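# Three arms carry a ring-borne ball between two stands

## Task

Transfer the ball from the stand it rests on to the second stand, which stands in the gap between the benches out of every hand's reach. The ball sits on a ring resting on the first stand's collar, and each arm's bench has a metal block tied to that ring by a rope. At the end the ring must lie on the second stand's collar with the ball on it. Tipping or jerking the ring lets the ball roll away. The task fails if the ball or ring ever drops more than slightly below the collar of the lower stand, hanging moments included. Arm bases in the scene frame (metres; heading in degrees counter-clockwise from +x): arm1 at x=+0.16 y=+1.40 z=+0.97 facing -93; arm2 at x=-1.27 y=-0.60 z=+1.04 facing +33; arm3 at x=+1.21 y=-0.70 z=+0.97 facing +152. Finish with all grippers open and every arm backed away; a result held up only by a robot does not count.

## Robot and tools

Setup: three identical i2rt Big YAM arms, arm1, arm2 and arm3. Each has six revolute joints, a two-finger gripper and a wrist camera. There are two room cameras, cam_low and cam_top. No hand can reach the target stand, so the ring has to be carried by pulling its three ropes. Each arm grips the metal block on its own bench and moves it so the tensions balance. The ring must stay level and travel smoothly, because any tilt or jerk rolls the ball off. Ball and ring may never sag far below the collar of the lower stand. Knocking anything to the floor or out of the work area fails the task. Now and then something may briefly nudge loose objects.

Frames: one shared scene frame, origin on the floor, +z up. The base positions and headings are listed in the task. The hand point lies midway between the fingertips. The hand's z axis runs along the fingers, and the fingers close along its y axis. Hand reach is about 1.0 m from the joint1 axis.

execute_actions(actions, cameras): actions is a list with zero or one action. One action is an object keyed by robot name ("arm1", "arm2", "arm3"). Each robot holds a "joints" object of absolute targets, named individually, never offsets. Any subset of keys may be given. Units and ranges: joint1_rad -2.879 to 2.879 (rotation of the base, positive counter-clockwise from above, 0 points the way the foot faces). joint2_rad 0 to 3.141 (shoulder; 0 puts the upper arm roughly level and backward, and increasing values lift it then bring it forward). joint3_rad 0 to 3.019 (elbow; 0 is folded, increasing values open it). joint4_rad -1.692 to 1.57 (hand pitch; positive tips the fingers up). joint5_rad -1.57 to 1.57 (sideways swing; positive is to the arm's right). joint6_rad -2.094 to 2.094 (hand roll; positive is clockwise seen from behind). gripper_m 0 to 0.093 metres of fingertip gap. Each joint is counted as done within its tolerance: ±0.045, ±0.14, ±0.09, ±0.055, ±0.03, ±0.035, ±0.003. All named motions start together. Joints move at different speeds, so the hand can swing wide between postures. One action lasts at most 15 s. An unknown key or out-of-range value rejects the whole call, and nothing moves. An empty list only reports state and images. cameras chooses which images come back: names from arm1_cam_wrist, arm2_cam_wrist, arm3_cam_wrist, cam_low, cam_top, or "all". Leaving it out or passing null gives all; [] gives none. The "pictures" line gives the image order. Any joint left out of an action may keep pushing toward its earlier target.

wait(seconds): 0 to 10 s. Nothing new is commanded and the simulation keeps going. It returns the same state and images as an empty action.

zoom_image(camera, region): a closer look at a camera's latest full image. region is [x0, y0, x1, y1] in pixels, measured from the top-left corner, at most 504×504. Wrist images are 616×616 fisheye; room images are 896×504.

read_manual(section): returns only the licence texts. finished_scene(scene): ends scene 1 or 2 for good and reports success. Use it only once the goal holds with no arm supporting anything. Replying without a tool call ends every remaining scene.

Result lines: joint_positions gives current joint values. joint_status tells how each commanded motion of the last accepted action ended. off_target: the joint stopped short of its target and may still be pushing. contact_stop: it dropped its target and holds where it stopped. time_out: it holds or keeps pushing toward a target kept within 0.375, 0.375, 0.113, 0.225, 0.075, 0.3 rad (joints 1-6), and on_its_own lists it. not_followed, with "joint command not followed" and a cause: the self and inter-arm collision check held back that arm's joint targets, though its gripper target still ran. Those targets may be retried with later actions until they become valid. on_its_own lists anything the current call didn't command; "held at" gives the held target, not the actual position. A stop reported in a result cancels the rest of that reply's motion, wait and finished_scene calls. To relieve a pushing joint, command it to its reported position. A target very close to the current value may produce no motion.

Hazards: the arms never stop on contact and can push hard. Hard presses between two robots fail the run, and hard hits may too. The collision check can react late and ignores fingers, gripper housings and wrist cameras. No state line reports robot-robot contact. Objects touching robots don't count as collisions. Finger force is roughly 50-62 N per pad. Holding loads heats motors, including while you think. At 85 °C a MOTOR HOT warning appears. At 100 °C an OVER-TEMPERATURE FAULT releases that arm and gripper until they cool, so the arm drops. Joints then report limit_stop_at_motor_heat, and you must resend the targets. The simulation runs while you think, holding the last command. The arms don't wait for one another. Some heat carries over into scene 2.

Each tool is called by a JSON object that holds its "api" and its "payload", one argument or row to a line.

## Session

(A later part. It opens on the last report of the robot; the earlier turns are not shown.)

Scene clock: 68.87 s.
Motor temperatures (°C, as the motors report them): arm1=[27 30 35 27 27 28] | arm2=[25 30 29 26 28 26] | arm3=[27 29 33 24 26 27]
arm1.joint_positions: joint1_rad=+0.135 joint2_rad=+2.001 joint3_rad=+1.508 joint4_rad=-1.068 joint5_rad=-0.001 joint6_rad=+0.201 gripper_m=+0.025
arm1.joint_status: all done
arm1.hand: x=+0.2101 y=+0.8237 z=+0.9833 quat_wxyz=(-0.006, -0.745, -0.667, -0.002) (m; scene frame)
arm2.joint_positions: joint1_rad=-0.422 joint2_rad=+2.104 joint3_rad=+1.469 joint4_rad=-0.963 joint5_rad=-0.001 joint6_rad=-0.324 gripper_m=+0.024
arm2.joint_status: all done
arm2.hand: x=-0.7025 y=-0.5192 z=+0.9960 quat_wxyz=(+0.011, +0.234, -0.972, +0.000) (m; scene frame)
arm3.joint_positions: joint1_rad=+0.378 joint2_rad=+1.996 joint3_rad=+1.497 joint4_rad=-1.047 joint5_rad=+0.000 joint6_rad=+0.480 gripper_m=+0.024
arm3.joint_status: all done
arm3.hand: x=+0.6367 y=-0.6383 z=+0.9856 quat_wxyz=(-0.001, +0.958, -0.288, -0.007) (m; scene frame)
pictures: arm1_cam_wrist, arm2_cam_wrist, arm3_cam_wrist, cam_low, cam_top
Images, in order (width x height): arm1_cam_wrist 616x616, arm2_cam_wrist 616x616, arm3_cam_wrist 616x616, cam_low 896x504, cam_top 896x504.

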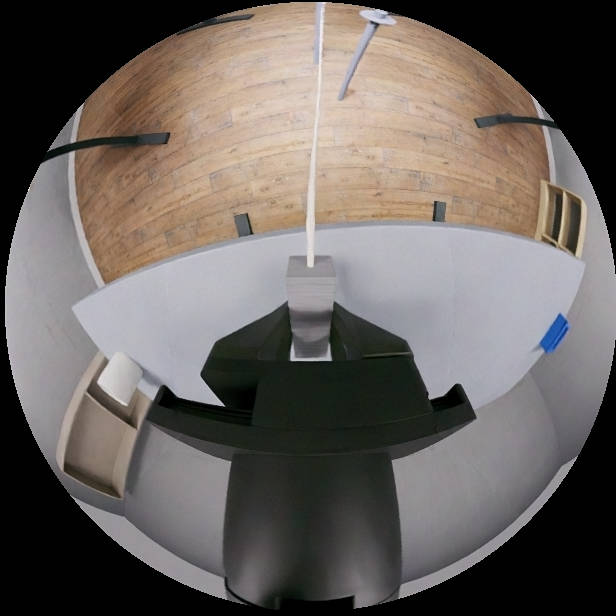

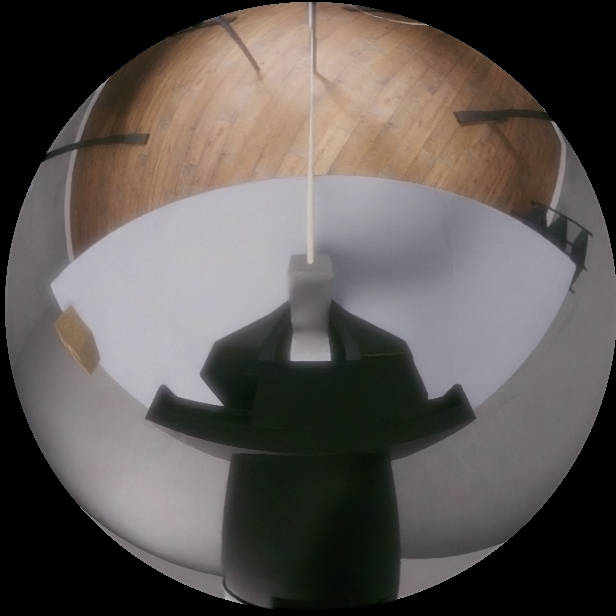

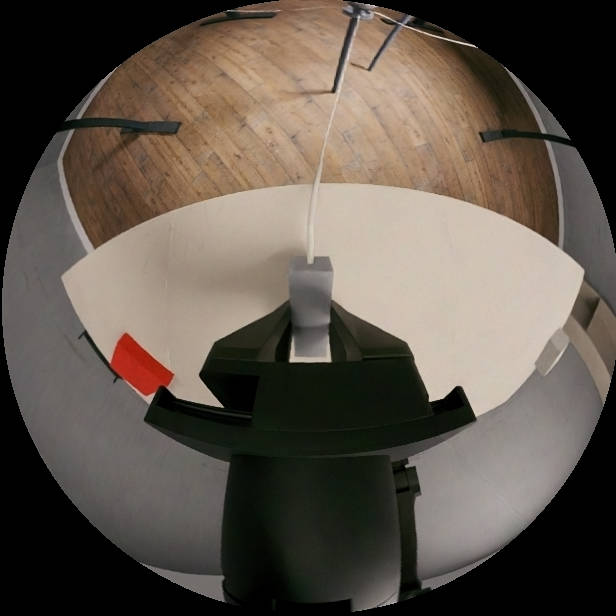

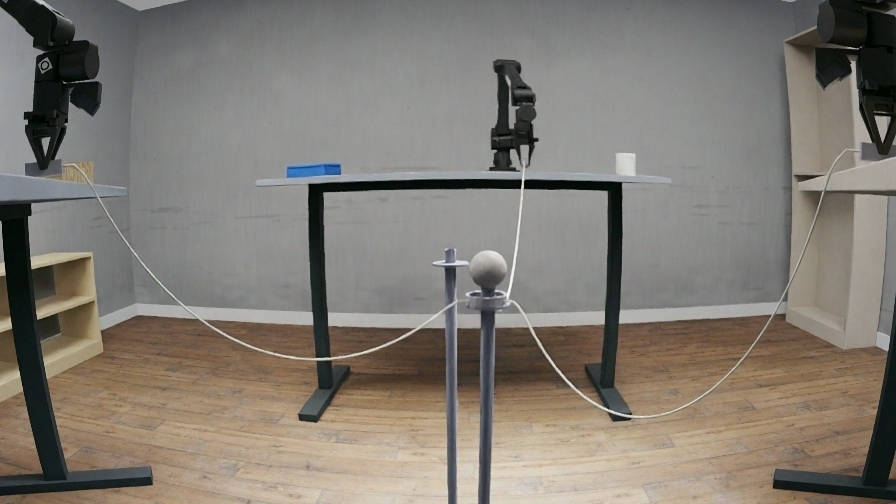

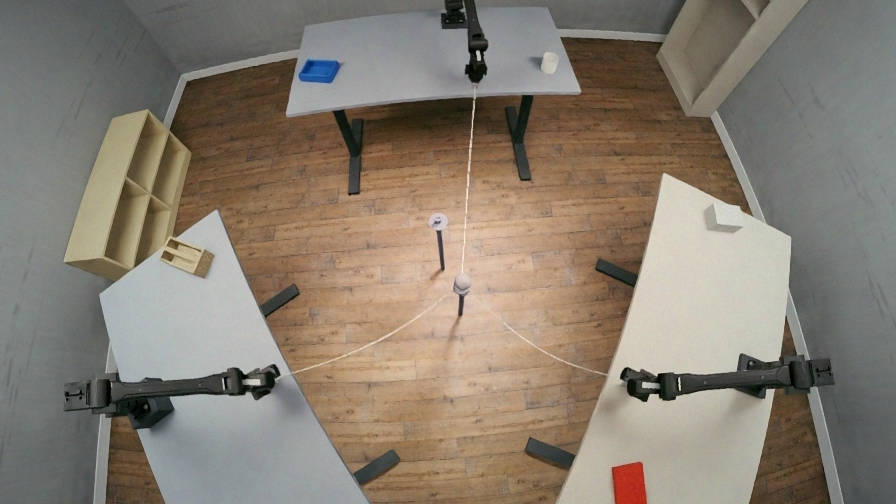

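{"api": "execute_actions", "payload": {
  "actions": [
    {"arm1":{"joints":{"joint2_rad":2.035}},"arm2":{"joints":{"joint2_rad":2.14}},"arm3":{"joints":{"joint2_rad":2.035}}}
  ],
  "cameras": []
}}

{"api": "execute_actions", "payload": {
  "actions": [
    {"arm1":{"joints":{"gripper_m":0.07}},"arm2":{"joints":{"gripper_m":0.07}},"arm3":{"joints":{"gripper_m":0.07}}}
  ],
  "cameras": []
}}

{"api": "execute_actions", "payload": {
  "actions": [
    {"arm1":{"joints":{"joint2_rad":1.7}},"arm2":{"joints":{"joint2_rad":1.8}},"arm3":{"joints":{"joint2_rad":1.7}}}
  ],
  "cameras": ["cam_low","cam_top"]
}}

Scene clock: 71.43 s.
Motor temperatures (°C, as the motors report them): arm1=[27 30 34 27 27 28] | arm2=[25 30 29 26 28 26] | arm3=[27 29 33 24 26 27]
arm1.joint_positions: joint1_rad=+0.135 joint2_rad=+2.026 joint3_rad=+1.508 joint4_rad=-1.068 joint5_rad=-0.001 joint6_rad=+0.201 gripper_m=+0.025
arm1.joint_status: all done
arm1.hand: x=+0.2100 y=+0.8267 z=+0.9695 quat_wxyz=(+0.004, -0.745, -0.667, -0.009) (m; scene frame)
arm2.joint_positions: joint1_rad=-0.422 joint2_rad=+2.130 joint3_rad=+1.469 joint4_rad=-0.963 joint5_rad=-0.001 joint6_rad=-0.324 gripper_m=+0.024
arm2.joint_status: all done
arm2.hand: x=-0.7073 y=-0.5200 z=+0.9816 quat_wxyz=(+0.024, +0.234, -0.972, -0.002) (m; scene frame)
arm3.joint_positions: joint1_rad=+0.378 joint2_rad=+2.015 joint3_rad=+1.497 joint4_rad=-1.047 joint5_rad=+0.000 joint6_rad=+0.480 gripper_m=+0.024
arm3.joint_status: all done
arm3.hand: x=+0.6391 y=-0.6385 z=+0.9748 quat_wxyz=(-0.003, +0.958, -0.288, +0.002) (m; scene frame)
pictures: none
No camera images: the call's "cameras" was empty. Leave "cameras" out to get every camera's image.

Scene clock: 72.10 s.
Motor temperatures (°C, as the motors report them): arm1=[27 30 34 27 27 28] | arm2=[25 30 29 26 28 26] | arm3=[27 29 33 24 26 27]
arm1.joint_positions: joint1_rad=+0.135 joint2_rad=+2.026 joint3_rad=+1.508 joint4_rad=-1.068 joint5_rad=-0.001 joint6_rad=+0.201 gripper_m=+0.070
arm1.joint_status: all done
arm1.hand: x=+0.2100 y=+0.8267 z=+0.9695 quat_wxyz=(+0.004, -0.745, -0.667, -0.009) (m; scene frame)
arm2.joint_positions: joint1_rad=-0.422 joint2_rad=+2.130 joint3_rad=+1.469 joint4_rad=-0.963 joint5_rad=-0.001 joint6_rad=-0.324 gripper_m=+0.070
arm2.joint_status: all done
arm2.hand: x=-0.7073 y=-0.5200 z=+0.9816 quat_wxyz=(+0.024, +0.235, -0.972, -0.002) (m; scene frame)
arm3.joint_positions: joint1_rad=+0.378 joint2_rad=+2.015 joint3_rad=+1.497 joint4_rad=-1.047 joint5_rad=+0.000 joint6_rad=+0.480 gripper_m=+0.070
arm3.joint_status: all done
arm3.hand: x=+0.6391 y=-0.6385 z=+0.9748 quat_wxyz=(-0.003, +0.957, -0.288, +0.002) (m; scene frame)
pictures: none
No camera images: the call's "cameras" was empty. Leave "cameras" out to get every camera's image.

Scene clock: 73.67 s.
Motor temperatures (°C, as the motors report them): arm1=[27 30 33 27 27 28] | arm2=[25 30 29 26 28 26] | arm3=[27 29 33 24 26 27]
arm1.joint_positions: joint1_rad=+0.135 joint2_rad=+1.698 joint3_rad=+1.508 joint4_rad=-1.066 joint5_rad=-0.001 joint6_rad=+0.201 gripper_m=+0.070
arm1.joint_status: all done
arm1.hand: x=+0.2093 y=+0.8152 z=+1.1553 quat_wxyz=(-0.128, -0.736, -0.658, +0.089) (m; scene frame)
arm2.joint_positions: joint1_rad=-0.422 joint2_rad=+1.795 joint3_rad=+1.469 joint4_rad=-0.961 joint5_rad=-0.001 joint6_rad=-0.324 gripper_m=+0.070
arm2.joint_status: all done
arm2.hand: x=-0.6745 y=-0.5147 z=+1.1726 quat_wxyz=(-0.143, +0.232, -0.962, +0.013) (m; scene frame)
arm3.joint_positions: joint1_rad=+0.378 joint2_rad=+1.688 joint3_rad=+1.505 joint4_rad=-1.046 joint5_rad=+0.000 joint6_rad=+0.480 gripper_m=+0.070
arm3.joint_status: all done
arm3.hand: x=+0.6245 y=-0.6377 z=+1.1640 quat_wxyz=(+0.029, +0.945, -0.284, -0.162) (m; scene frame)
pictures: cam_low, cam_top
Images, in order (width x height): cam_low 896x504, cam_top 896x504.

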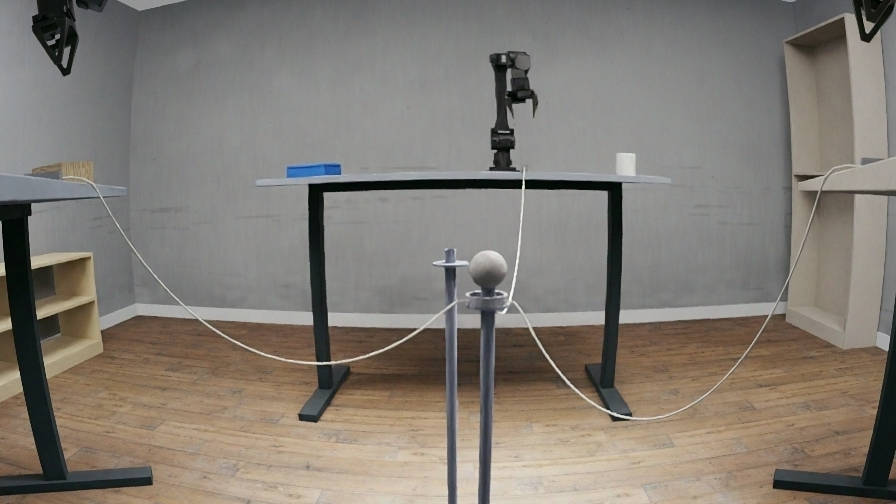

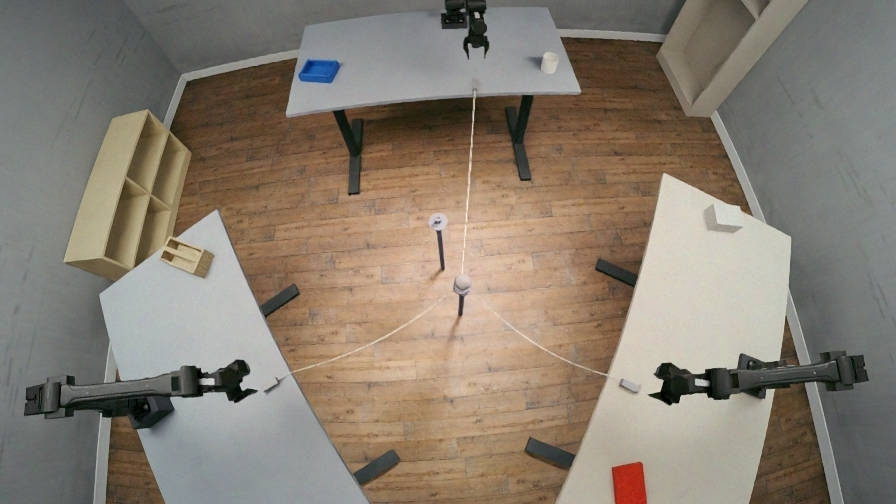

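{"api": "finished_scene", "payload": {
  "scene": 1
}}

The scene is finished: the task was done.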